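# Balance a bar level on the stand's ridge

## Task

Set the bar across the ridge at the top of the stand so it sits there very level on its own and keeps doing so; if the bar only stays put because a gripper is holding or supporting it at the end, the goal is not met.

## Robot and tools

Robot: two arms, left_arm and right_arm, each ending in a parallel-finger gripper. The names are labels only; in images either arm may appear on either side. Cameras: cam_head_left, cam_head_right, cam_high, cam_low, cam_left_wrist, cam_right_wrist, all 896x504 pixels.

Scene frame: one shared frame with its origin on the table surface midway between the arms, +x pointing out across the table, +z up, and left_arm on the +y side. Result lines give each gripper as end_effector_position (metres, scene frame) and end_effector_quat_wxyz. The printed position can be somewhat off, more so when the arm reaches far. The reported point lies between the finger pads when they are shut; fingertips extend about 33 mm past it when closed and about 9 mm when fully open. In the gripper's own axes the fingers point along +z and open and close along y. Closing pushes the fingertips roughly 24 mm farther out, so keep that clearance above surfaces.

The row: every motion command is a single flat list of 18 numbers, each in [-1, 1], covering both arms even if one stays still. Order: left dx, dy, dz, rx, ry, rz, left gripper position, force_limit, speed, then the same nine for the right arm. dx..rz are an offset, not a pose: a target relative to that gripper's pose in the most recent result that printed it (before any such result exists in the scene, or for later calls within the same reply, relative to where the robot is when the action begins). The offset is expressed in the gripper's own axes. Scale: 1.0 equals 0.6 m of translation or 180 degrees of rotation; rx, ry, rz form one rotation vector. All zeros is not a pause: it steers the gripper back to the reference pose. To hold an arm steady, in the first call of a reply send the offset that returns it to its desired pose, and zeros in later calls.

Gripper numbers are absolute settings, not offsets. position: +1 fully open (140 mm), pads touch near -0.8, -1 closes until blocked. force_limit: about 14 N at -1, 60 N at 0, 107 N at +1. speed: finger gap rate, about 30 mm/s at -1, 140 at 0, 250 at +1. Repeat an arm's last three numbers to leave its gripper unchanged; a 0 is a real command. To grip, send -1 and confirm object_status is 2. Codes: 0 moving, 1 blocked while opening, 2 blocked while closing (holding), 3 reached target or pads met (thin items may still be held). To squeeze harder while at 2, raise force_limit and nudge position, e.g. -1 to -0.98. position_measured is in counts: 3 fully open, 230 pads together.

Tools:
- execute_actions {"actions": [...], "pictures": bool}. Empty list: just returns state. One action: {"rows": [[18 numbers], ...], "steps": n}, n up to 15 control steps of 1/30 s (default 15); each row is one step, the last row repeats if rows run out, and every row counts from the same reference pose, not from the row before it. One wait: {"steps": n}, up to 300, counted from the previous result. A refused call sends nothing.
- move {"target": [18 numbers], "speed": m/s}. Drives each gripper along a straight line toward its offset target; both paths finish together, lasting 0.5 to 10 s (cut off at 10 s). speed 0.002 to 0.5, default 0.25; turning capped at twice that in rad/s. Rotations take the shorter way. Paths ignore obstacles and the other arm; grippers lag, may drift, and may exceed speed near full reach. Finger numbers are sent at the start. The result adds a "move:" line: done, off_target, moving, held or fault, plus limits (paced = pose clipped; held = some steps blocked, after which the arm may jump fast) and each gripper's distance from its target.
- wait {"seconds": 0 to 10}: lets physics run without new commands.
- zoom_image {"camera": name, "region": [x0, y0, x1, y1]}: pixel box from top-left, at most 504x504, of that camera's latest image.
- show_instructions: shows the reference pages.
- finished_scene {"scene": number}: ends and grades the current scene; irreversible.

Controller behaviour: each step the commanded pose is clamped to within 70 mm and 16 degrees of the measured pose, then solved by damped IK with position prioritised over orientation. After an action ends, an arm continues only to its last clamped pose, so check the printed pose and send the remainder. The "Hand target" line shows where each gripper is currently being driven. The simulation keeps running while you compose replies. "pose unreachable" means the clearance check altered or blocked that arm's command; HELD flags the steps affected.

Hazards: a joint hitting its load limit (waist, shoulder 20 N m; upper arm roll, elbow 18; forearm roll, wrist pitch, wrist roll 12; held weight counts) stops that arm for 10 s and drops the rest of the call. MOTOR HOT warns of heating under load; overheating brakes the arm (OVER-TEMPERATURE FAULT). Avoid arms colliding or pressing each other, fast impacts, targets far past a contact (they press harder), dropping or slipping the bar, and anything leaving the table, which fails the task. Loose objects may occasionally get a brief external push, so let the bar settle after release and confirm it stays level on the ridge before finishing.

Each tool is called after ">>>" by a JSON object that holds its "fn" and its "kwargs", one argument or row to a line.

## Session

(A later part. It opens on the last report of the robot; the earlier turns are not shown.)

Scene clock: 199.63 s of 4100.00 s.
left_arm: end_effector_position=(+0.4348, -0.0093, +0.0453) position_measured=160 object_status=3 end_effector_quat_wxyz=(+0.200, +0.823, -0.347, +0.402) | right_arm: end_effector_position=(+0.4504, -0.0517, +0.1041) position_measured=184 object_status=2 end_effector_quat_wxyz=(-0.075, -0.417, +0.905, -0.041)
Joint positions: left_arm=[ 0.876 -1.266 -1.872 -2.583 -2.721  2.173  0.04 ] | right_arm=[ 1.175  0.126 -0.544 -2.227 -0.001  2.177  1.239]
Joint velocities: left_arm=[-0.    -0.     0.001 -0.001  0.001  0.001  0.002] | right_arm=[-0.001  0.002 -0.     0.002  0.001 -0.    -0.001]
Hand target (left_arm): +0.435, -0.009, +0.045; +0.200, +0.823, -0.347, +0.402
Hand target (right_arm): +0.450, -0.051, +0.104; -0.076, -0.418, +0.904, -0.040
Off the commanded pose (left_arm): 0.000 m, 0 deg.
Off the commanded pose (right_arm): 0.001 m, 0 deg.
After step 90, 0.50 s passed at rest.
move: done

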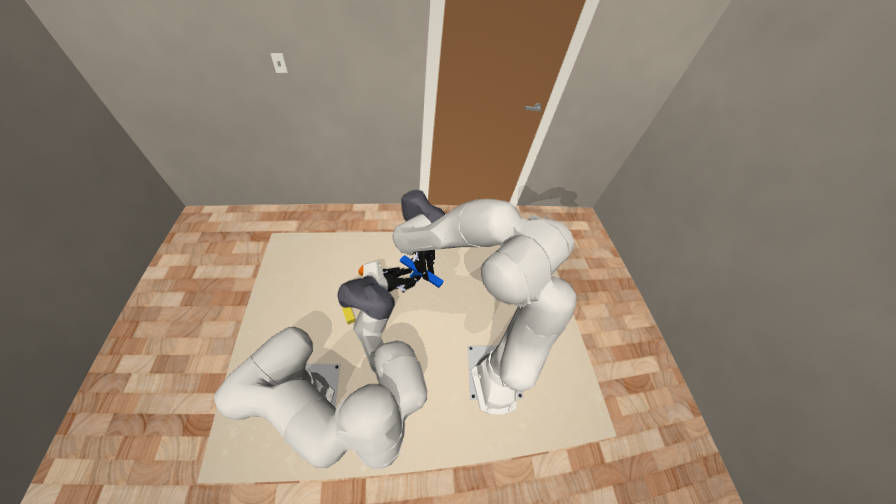

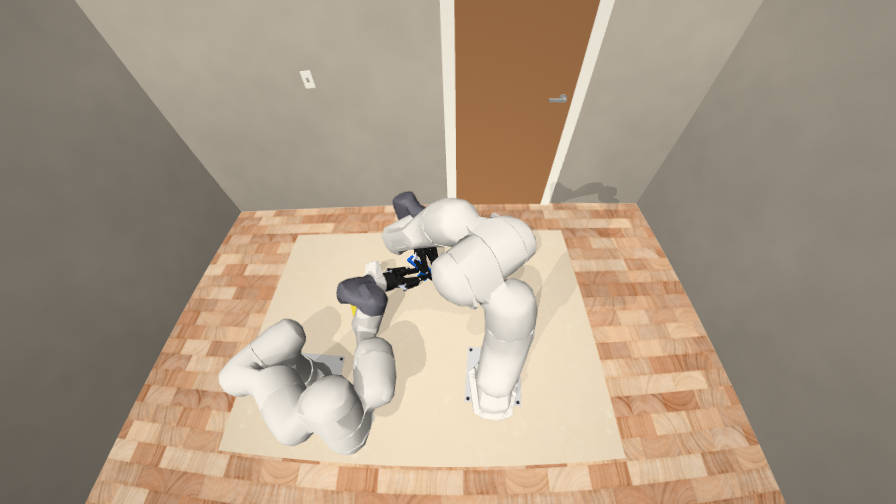

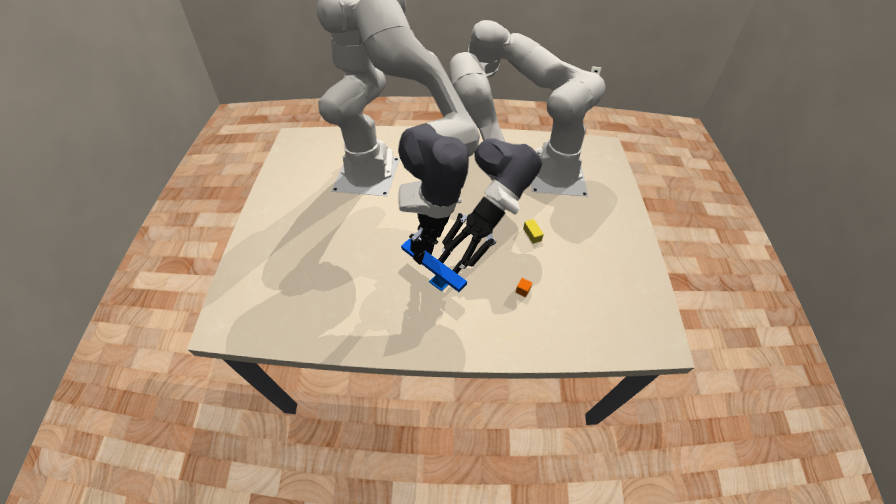

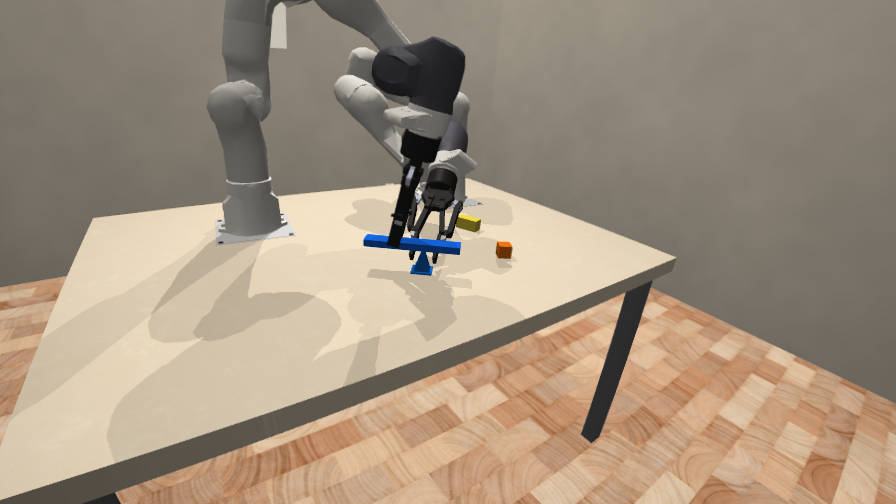

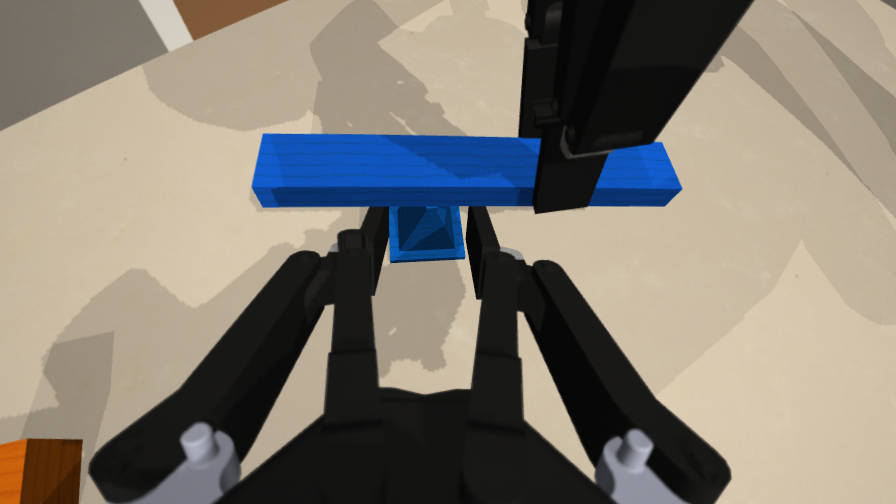

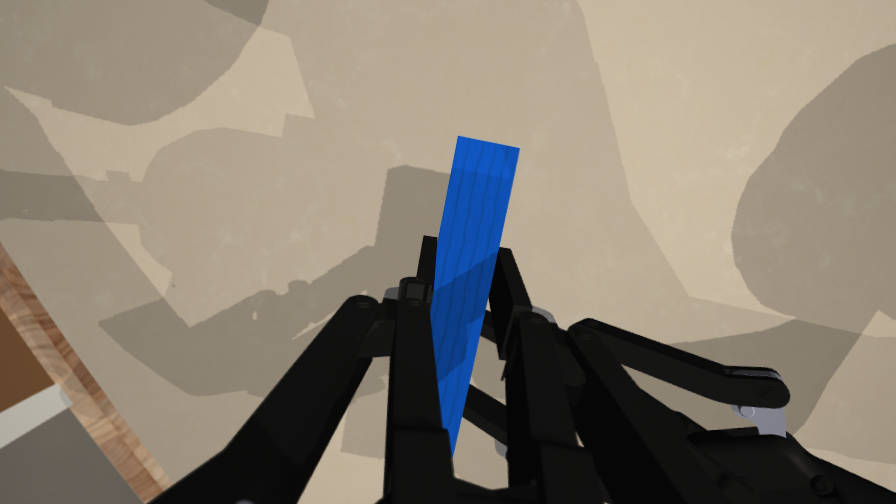

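>>> {"fn": "move", "kwargs": {
  "target": [0,0,0,0,0,0,-0.25,-0.8,-0.8,-0.013,0.004,-0.005,0,0,0,-1,-0.3,-0.7],
  "speed": 0.01
}}

>>> {"fn": "move", "kwargs": {
  "target": [0.002,0,0,0,0,0,-0.25,-0.8,-0.8,-0.0006,0,0.003,0,0,0,-1,-0.3,-0.7],
  "speed": 0.01
}}

>>> {"fn": "move", "kwargs": {
  "target": [0,0,0,0,0,0,-0.25,-0.8,-0.8,0,0,0,0,0,0,-0.33,-0.3,-1],
  "speed": 0.01
}}

Scene clock: 204.30 s of 4100.00 s.
left_arm: end_effector_position=(+0.4348, -0.0093, +0.0453) position_measured=160 object_status=3 end_effector_quat_wxyz=(+0.200, +0.823, -0.347, +0.402) | right_arm: end_effector_position=(+0.4549, -0.0455, +0.1055) position_measured=184 object_status=2 end_effector_quat_wxyz=(-0.074, -0.417, +0.905, -0.042)
Joint positions: left_arm=[ 0.876 -1.266 -1.872 -2.583 -2.721  2.173  0.04 ] | right_arm=[ 1.175  0.143 -0.539 -2.203  0.008  2.169  1.239]
Joint velocities: left_arm=[ 0.001 -0.001 -0.     0.001 -0.001 -0.001 -0.001] | right_arm=[ 0.     0.001  0.002  0.002  0.003 -0.005  0.001]
Hand target (left_arm): +0.435, -0.009, +0.045; +0.200, +0.823, -0.347, +0.402
Hand target (right_arm): +0.454, -0.044, +0.106; -0.075, -0.417, +0.905, -0.041
Off the commanded pose (left_arm): 0.000 m, 0 deg.
Off the commanded pose (right_arm): 0.002 m, 0 deg.
After step 90, 0.60 s passed at rest.
move: done

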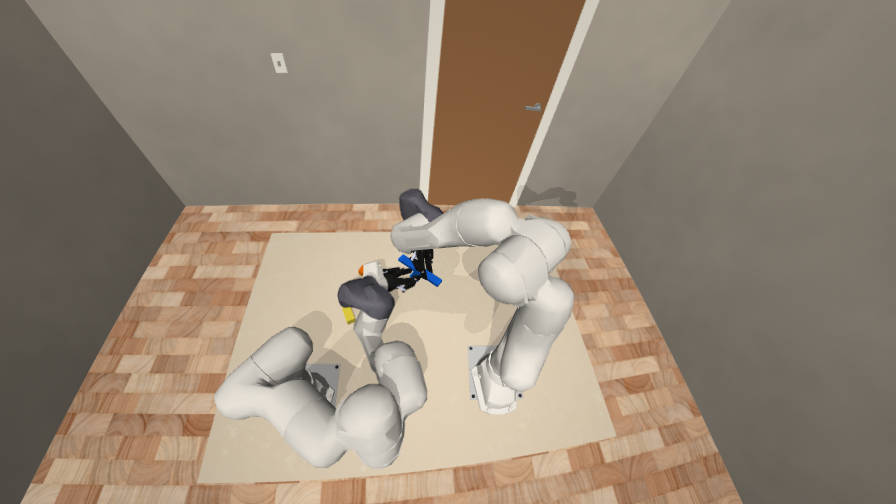

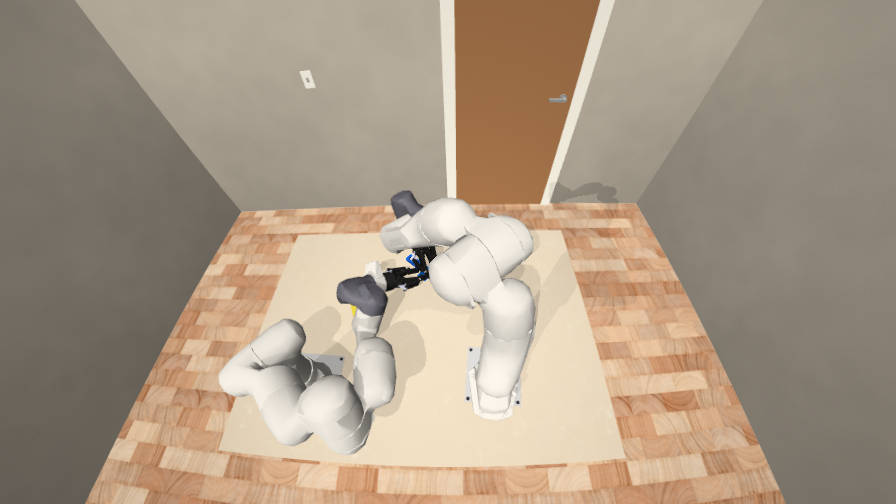

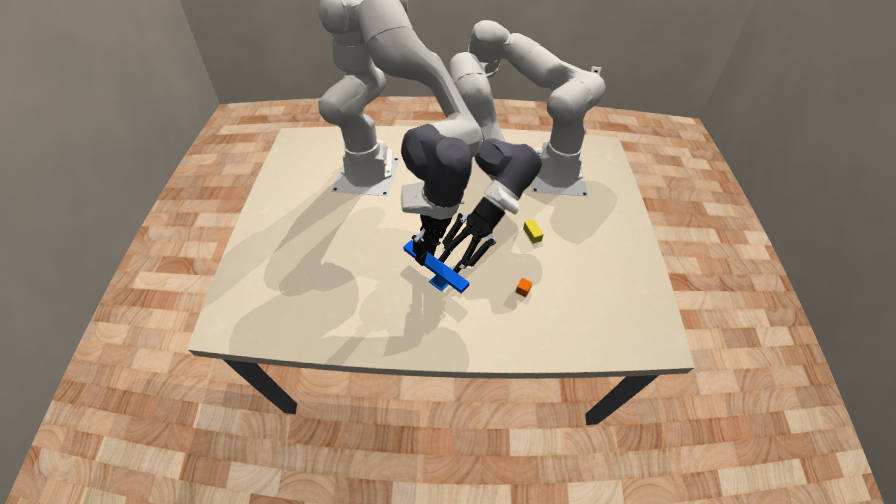

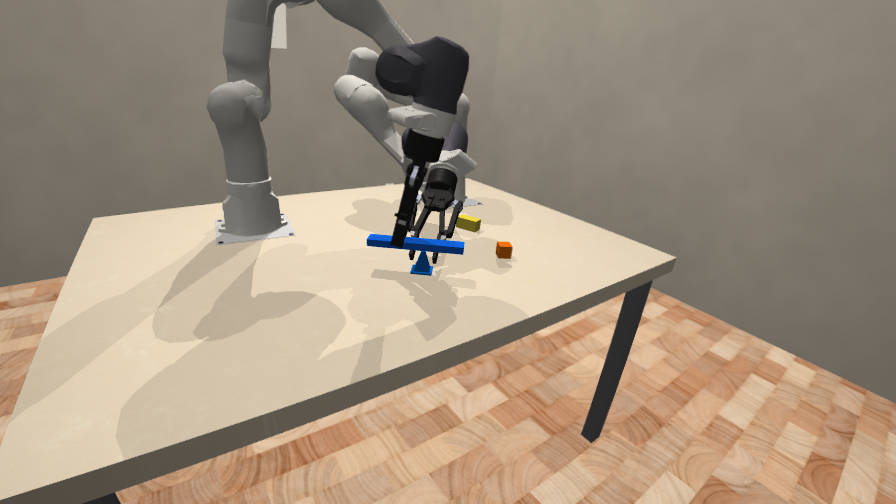

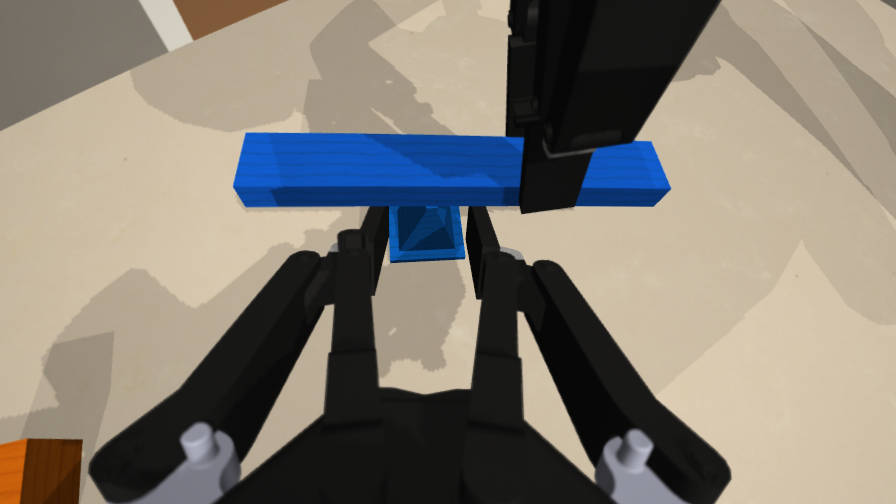

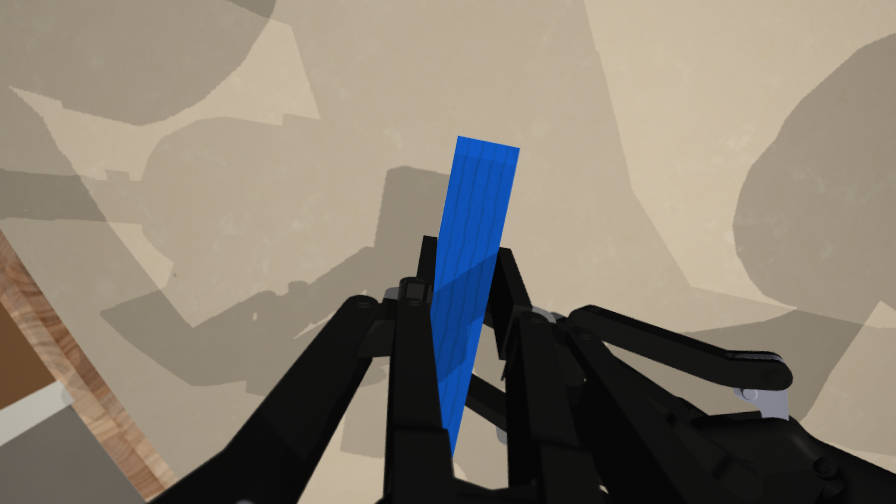

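Scene clock: 205.00 s of 4100.00 s.
left_arm: end_effector_position=(+0.4352, -0.0094, +0.0460) position_measured=160 object_status=3 end_effector_quat_wxyz=(+0.200, +0.823, -0.347, +0.403) | right_arm: end_effector_position=(+0.4548, -0.0459, +0.1044) position_measured=184 object_status=2 end_effector_quat_wxyz=(-0.075, -0.417, +0.905, -0.042)
Joint positions: left_arm=[ 0.876 -1.266 -1.871 -2.583 -2.721  2.173  0.04 ] | right_arm=[ 1.175  0.146 -0.539 -2.203  0.008  2.17   1.239]
Joint velocities: left_arm=[ 0.001  0.001  0.001 -0.     0.002  0.001 -0.001] | right_arm=[ 0.    -0.001 -0.001 -0.001 -0.     0.    -0.001]
Hand target (left_arm): +0.435, -0.010, +0.046; +0.200, +0.823, -0.347, +0.402
Hand target (right_arm): +0.455, -0.046, +0.104; -0.074, -0.417, +0.905, -0.042
Off the commanded pose (left_arm): 0.001 m, 0 deg.
Off the commanded pose (right_arm): 0.001 m, 0 deg.
move: done

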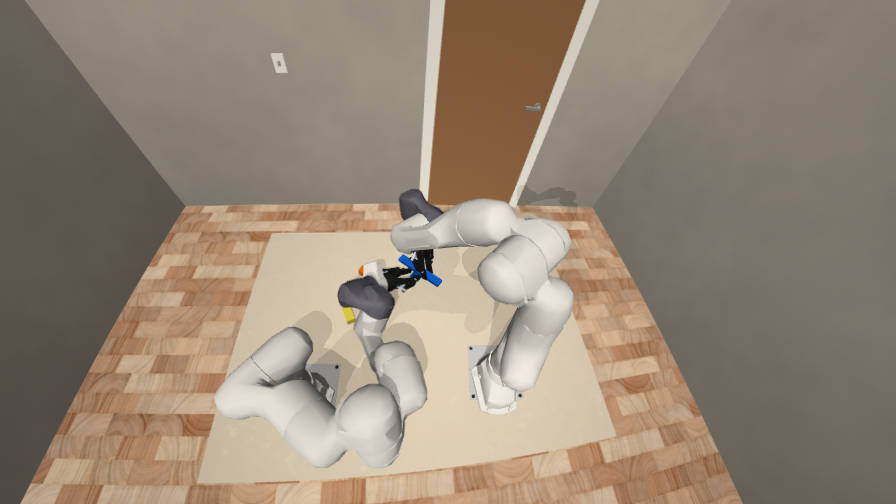

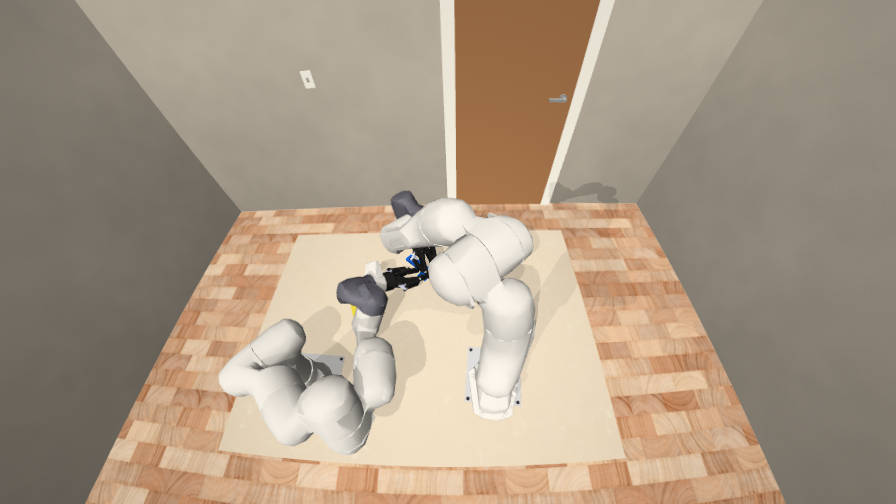

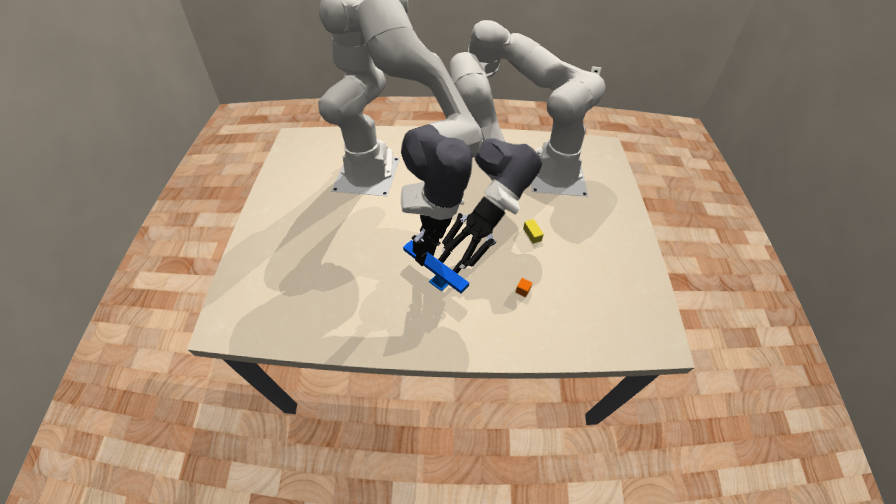

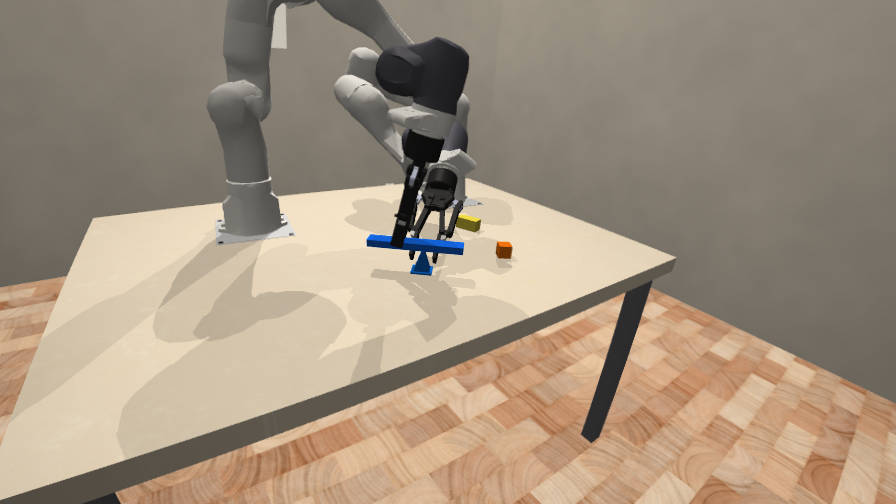

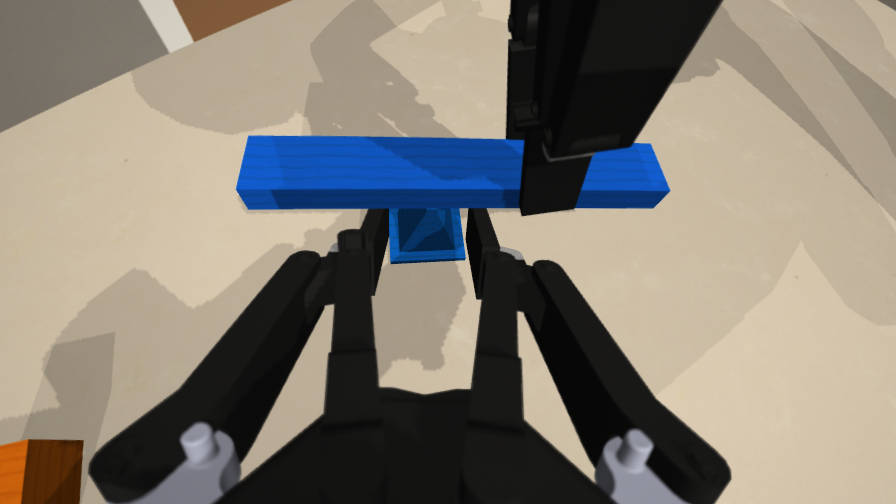

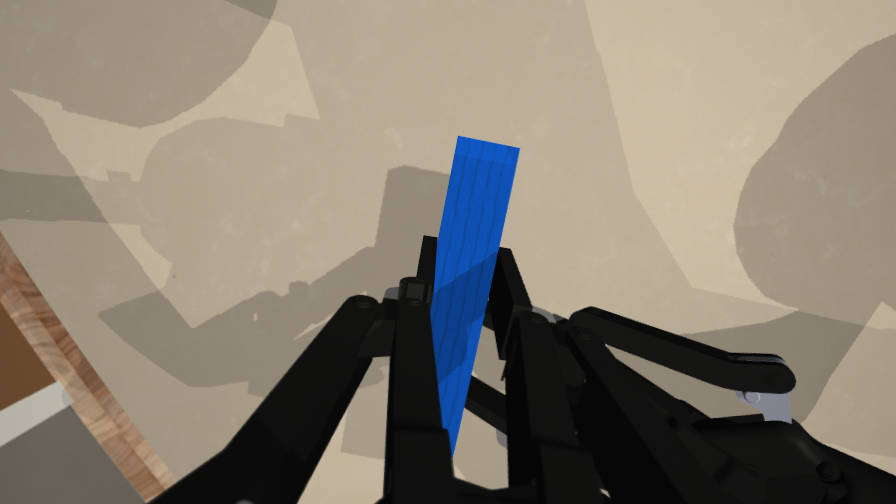

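Scene clock: 205.50 s of 4100.00 s.
left_arm: end_effector_position=(+0.4352, -0.0094, +0.0460) position_measured=160 object_status=3 end_effector_quat_wxyz=(+0.200, +0.823, -0.347, +0.403) | right_arm: end_effector_position=(+0.4548, -0.0459, +0.1044) position_measured=171 object_status=3 end_effector_quat_wxyz=(-0.075, -0.417, +0.905, -0.042)
Joint positions: left_arm=[ 0.876 -1.266 -1.871 -2.583 -2.721  2.173  0.04 ] | right_arm=[ 1.175  0.146 -0.539 -2.203  0.008  2.17   1.239]
Joint velocities: left_arm=[ 0.    -0.001  0.001 -0.    -0.001 -0.001  0.001] | right_arm=[-0.001  0.001 -0.    -0.     0.001  0.    -0.001]
Hand target (left_arm): +0.435, -0.009, +0.046; +0.200, +0.823, -0.347, +0.403
Hand target (right_arm): +0.455, -0.046, +0.104; -0.075, -0.417, +0.905, -0.042
Off the commanded pose (left_arm): 0.000 m, 0 deg.
Off the commanded pose (right_arm): 0.000 m, 0 deg.
move: done

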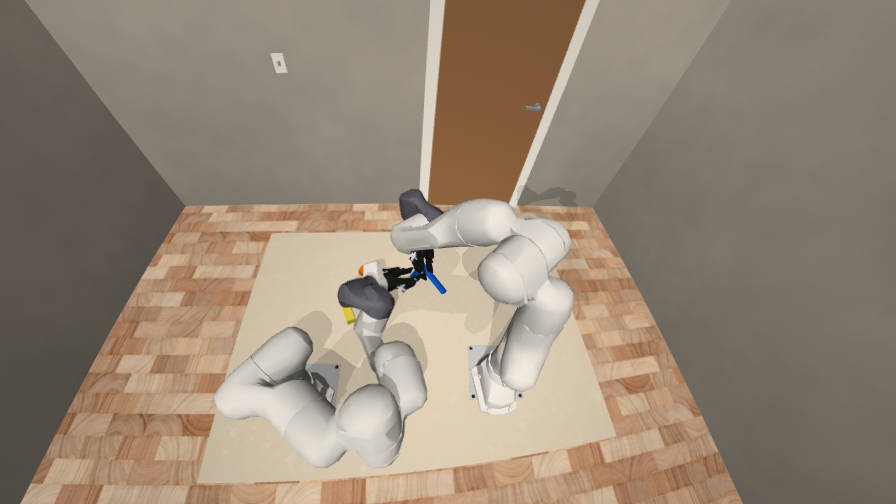

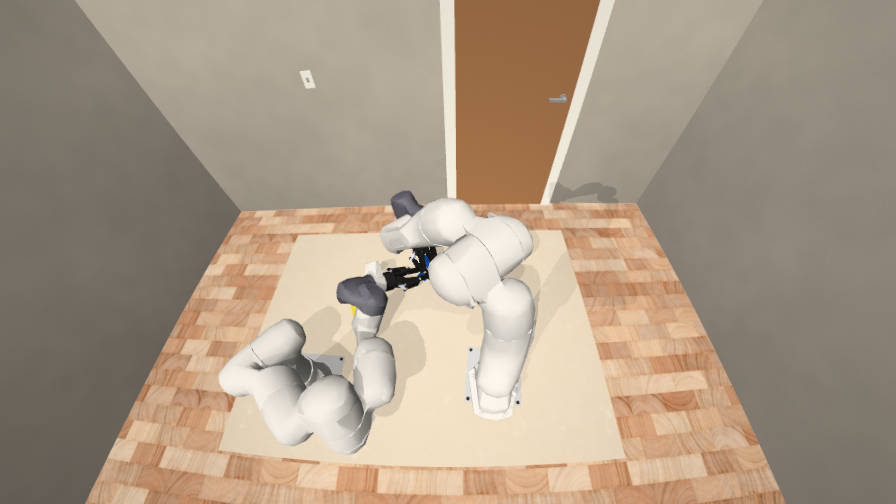

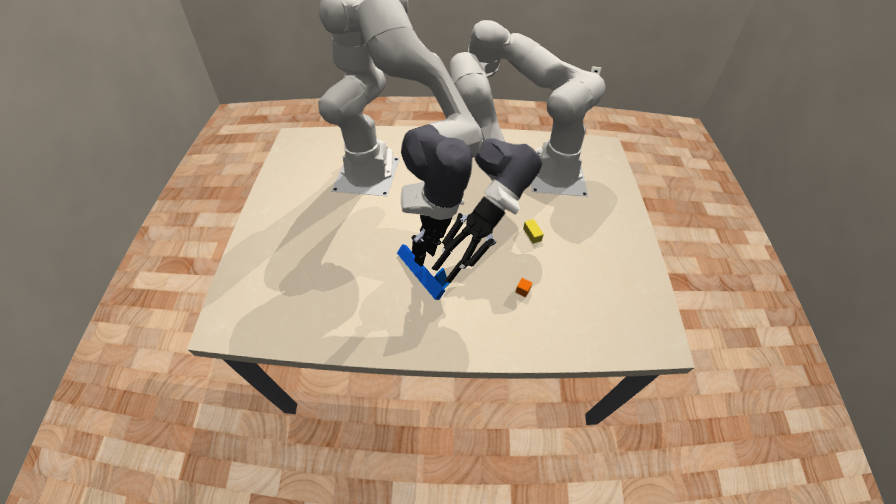

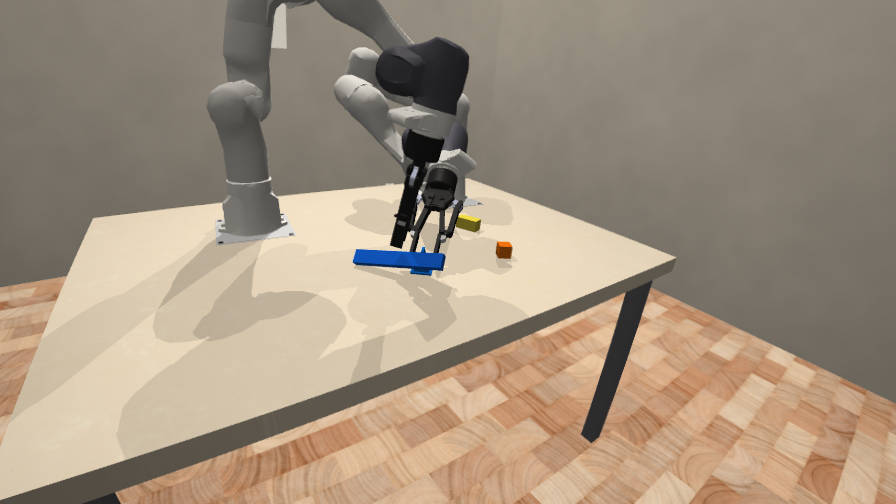

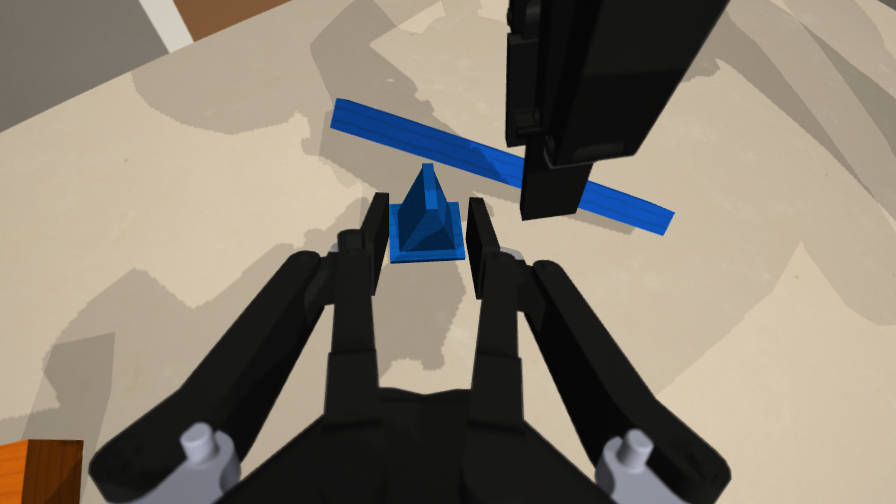

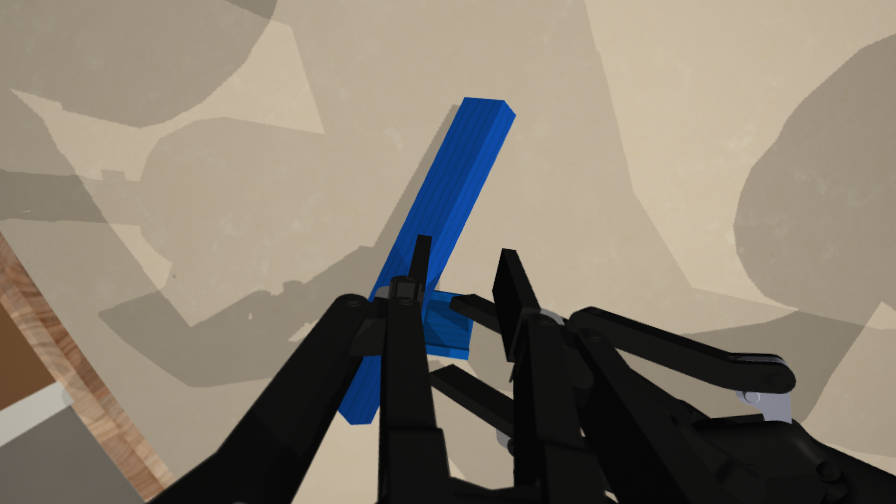

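>>> {"fn": "move", "kwargs": {
  "target": [-0.02,0,-0.05,0,0,0,-0.25,-0.8,-0.8,0.03,-0.05,-0.16,0,-0.065,0,0.2,-0.3,0],
  "speed": 0.1
}}

>>> {"fn": "zoom_image", "kwargs": {
  "camera": "cam_low",
  "region": [330,200,490,300]
}}

Scene clock: 210.50 s of 4100.00 s.
left_arm: end_effector_position=(+0.4135, +0.0143, +0.0523) position_measured=160 object_status=3 end_effector_quat_wxyz=(+0.198, +0.825, -0.347, +0.401) | right_arm: end_effector_position=(+0.4773, -0.0630, +0.2044) position_measured=104 object_status=3 end_effector_quat_wxyz=(+0.018, -0.420, +0.907, +0.003)
Joint positions: left_arm=[ 0.793 -1.249 -1.849 -2.684 -2.723  2.156  0.041] | right_arm=[ 1.141 -0.163 -0.569 -2.277 -0.101  2.173  1.24 ]
Joint velocities: left_arm=[-0.003  0.001  0.001 -0.003 -0.001 -0.005  0.001] | right_arm=[ 0.     0.     0.    -0.006 -0.006 -0.003 -0.   ]
Hand target (left_arm): +0.413, +0.013, +0.054; +0.199, +0.823, -0.347, +0.402
Hand target (right_arm): +0.477, -0.065, +0.204; +0.016, -0.419, +0.908, +0.002
Off the commanded pose (left_arm): 0.002 m, 0 deg.
Off the commanded pose (right_arm): 0.004 m, 0 deg.
After step 90, 0.63 s passed at rest.
move: off_target (right_arm)

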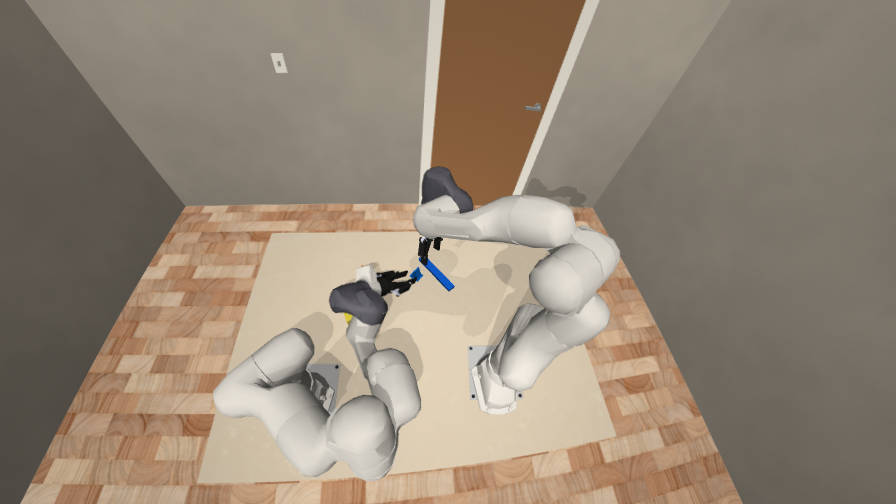

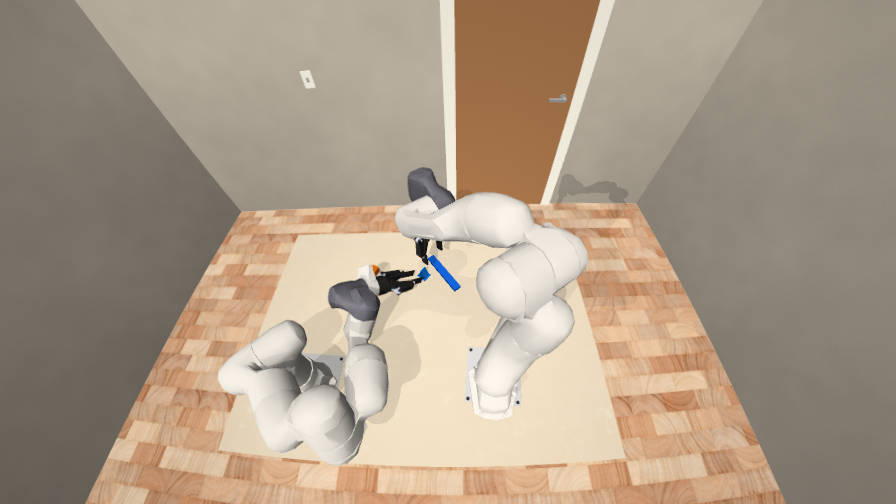

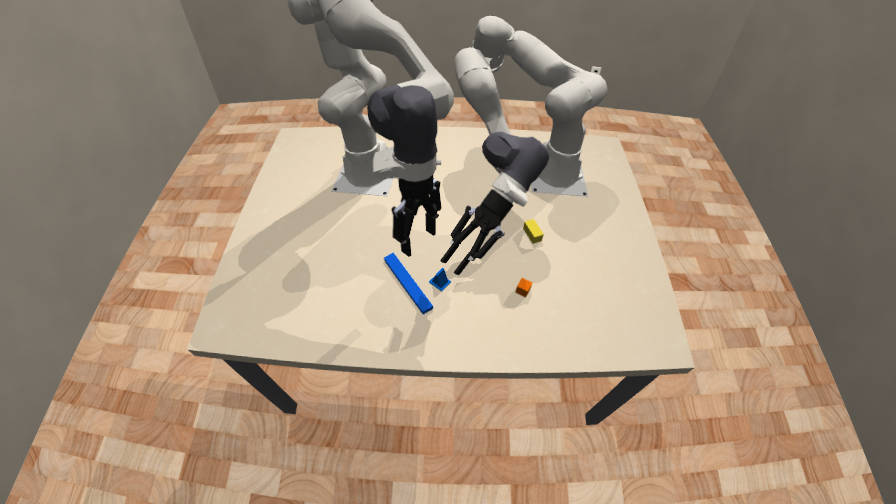

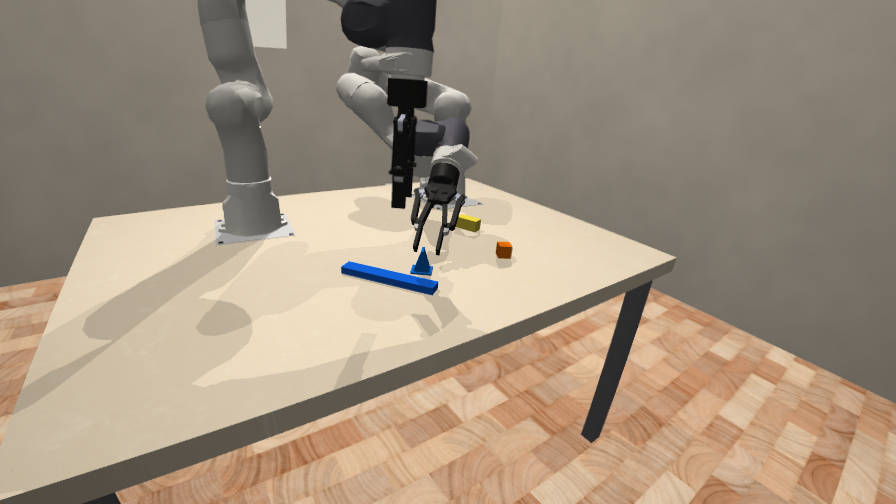

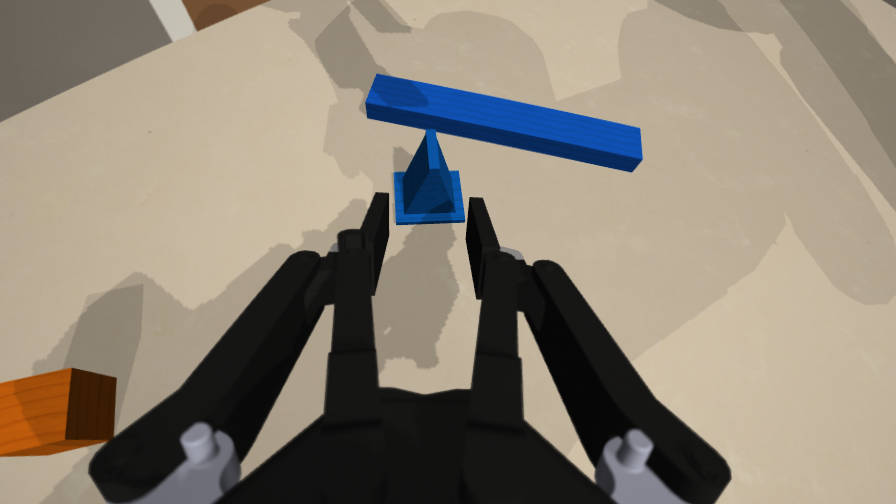

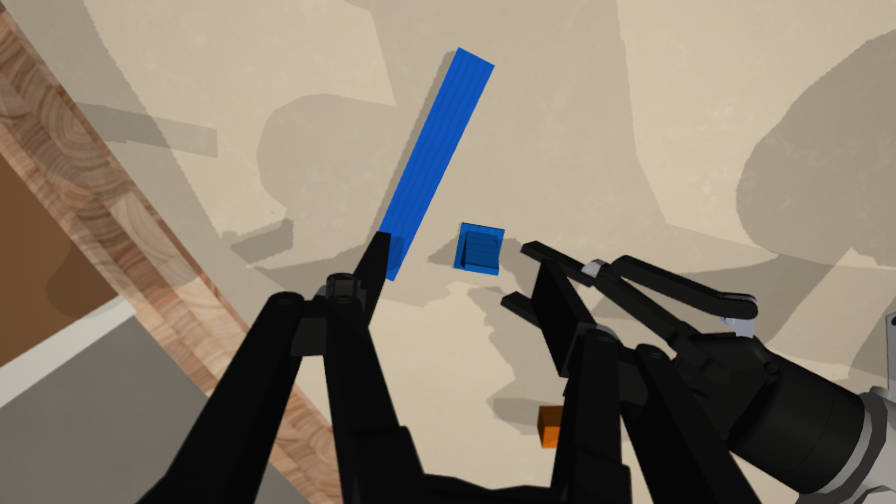

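Region (330, 200, 490, 300) of cam_low's 896x504 image, scaled by 3.150, with more detail than that image has; it fills the top 315 rows of this view, and the rest is white.

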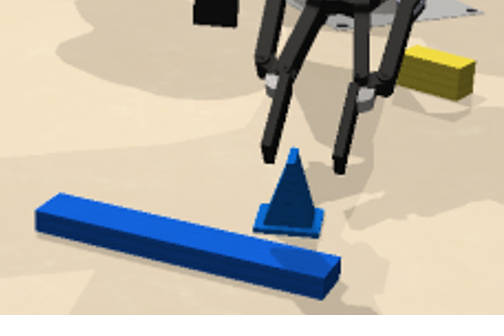

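>>> {"fn": "move", "kwargs": {
  "target": [0,0,0,0,0,0,-0.25,-0.8,-0.8,-0.045,-0.055,0.19,0,0,0.07,0.2,-0.3,0],
  "speed": 0.12
}}

Scene clock: 219.10 s of 4100.00 s.
left_arm: end_effector_position=(+0.4133, +0.0142, +0.0523) position_measured=160 object_status=3 end_effector_quat_wxyz=(+0.198, +0.824, -0.347, +0.401) | right_arm: end_effector_position=(+0.5233, -0.0664, +0.0916) position_measured=104 object_status=3 end_effector_quat_wxyz=(+0.019, -0.316, +0.949, -0.001)
Joint positions: left_arm=[ 0.792 -1.249 -1.849 -2.684 -2.723  2.155  0.041] | right_arm=[ 1.108  0.17  -0.593 -2.258  0.136  2.433  1.252]
Joint velocities: left_arm=[ 0.     0.001 -0.    -0.001 -0.001  0.001 -0.   ] | right_arm=[ 0.001  0.001  0.    -0.002  0.007  0.008 -0.002]
Hand target (left_arm): +0.414, +0.014, +0.052; +0.198, +0.825, -0.347, +0.401
Hand target (right_arm): +0.525, -0.065, +0.092; +0.021, -0.318, +0.948, -0.001
Off the commanded pose (left_arm): 0.000 m, 0 deg.
Off the commanded pose (right_arm): 0.005 m, 1 deg.
After step 90, 4.00 s passed at rest.
move: off_target (right_arm)

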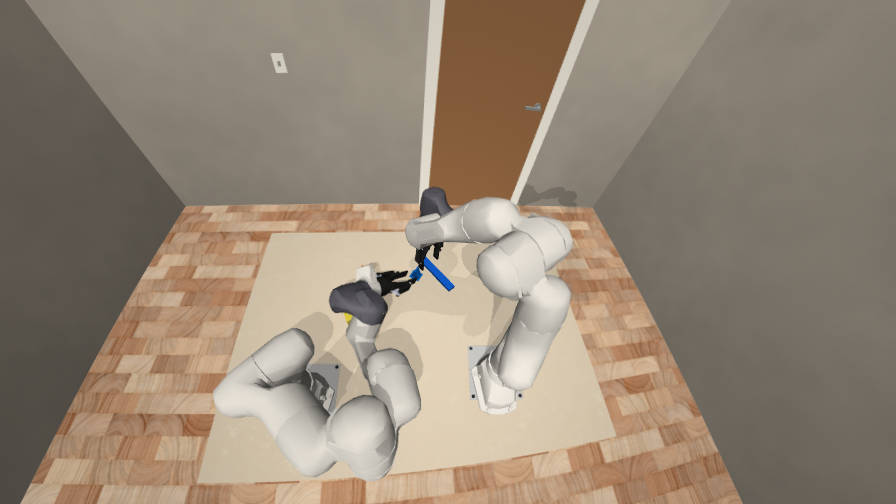

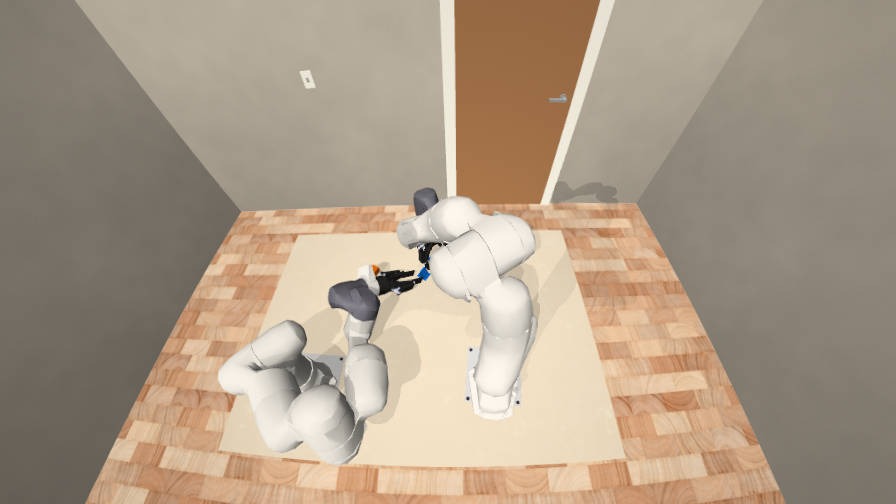

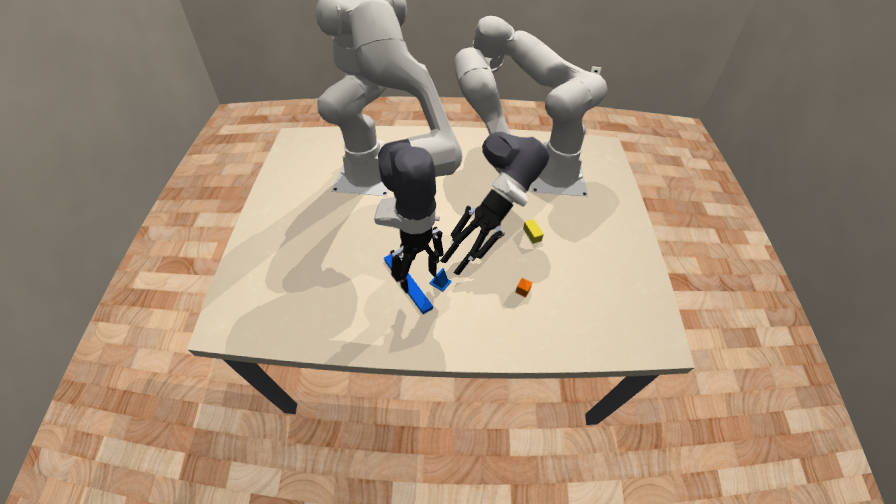

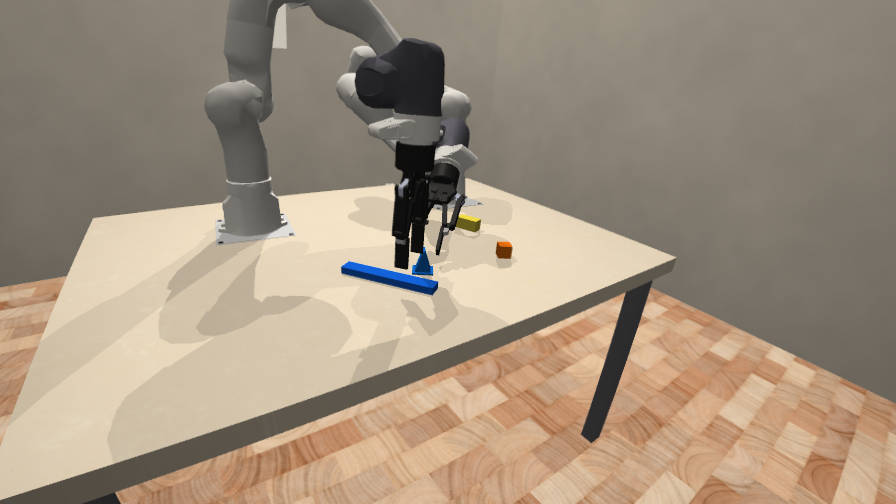

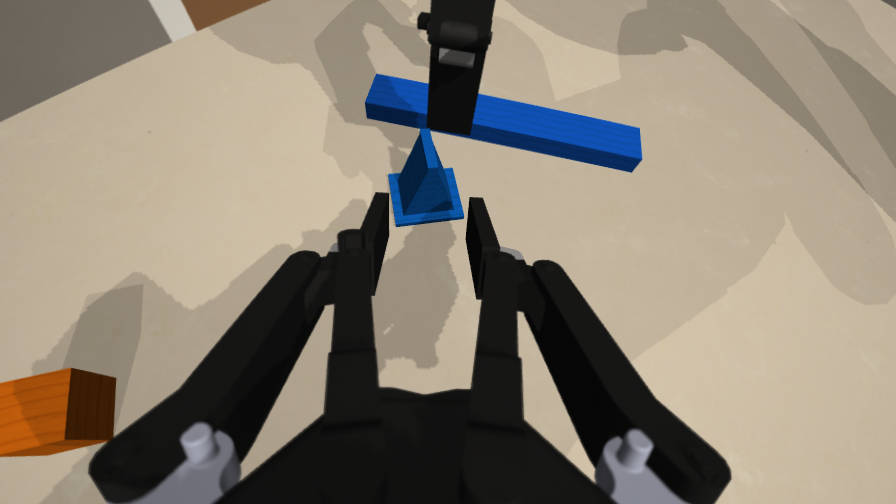

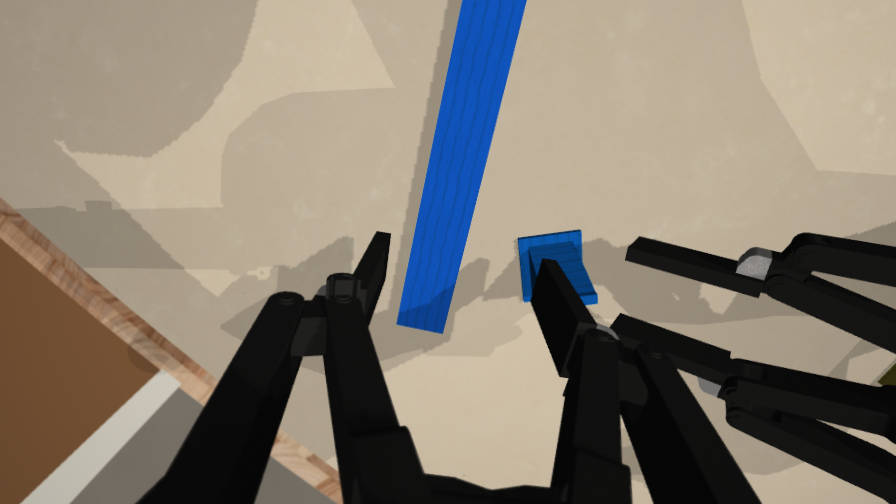

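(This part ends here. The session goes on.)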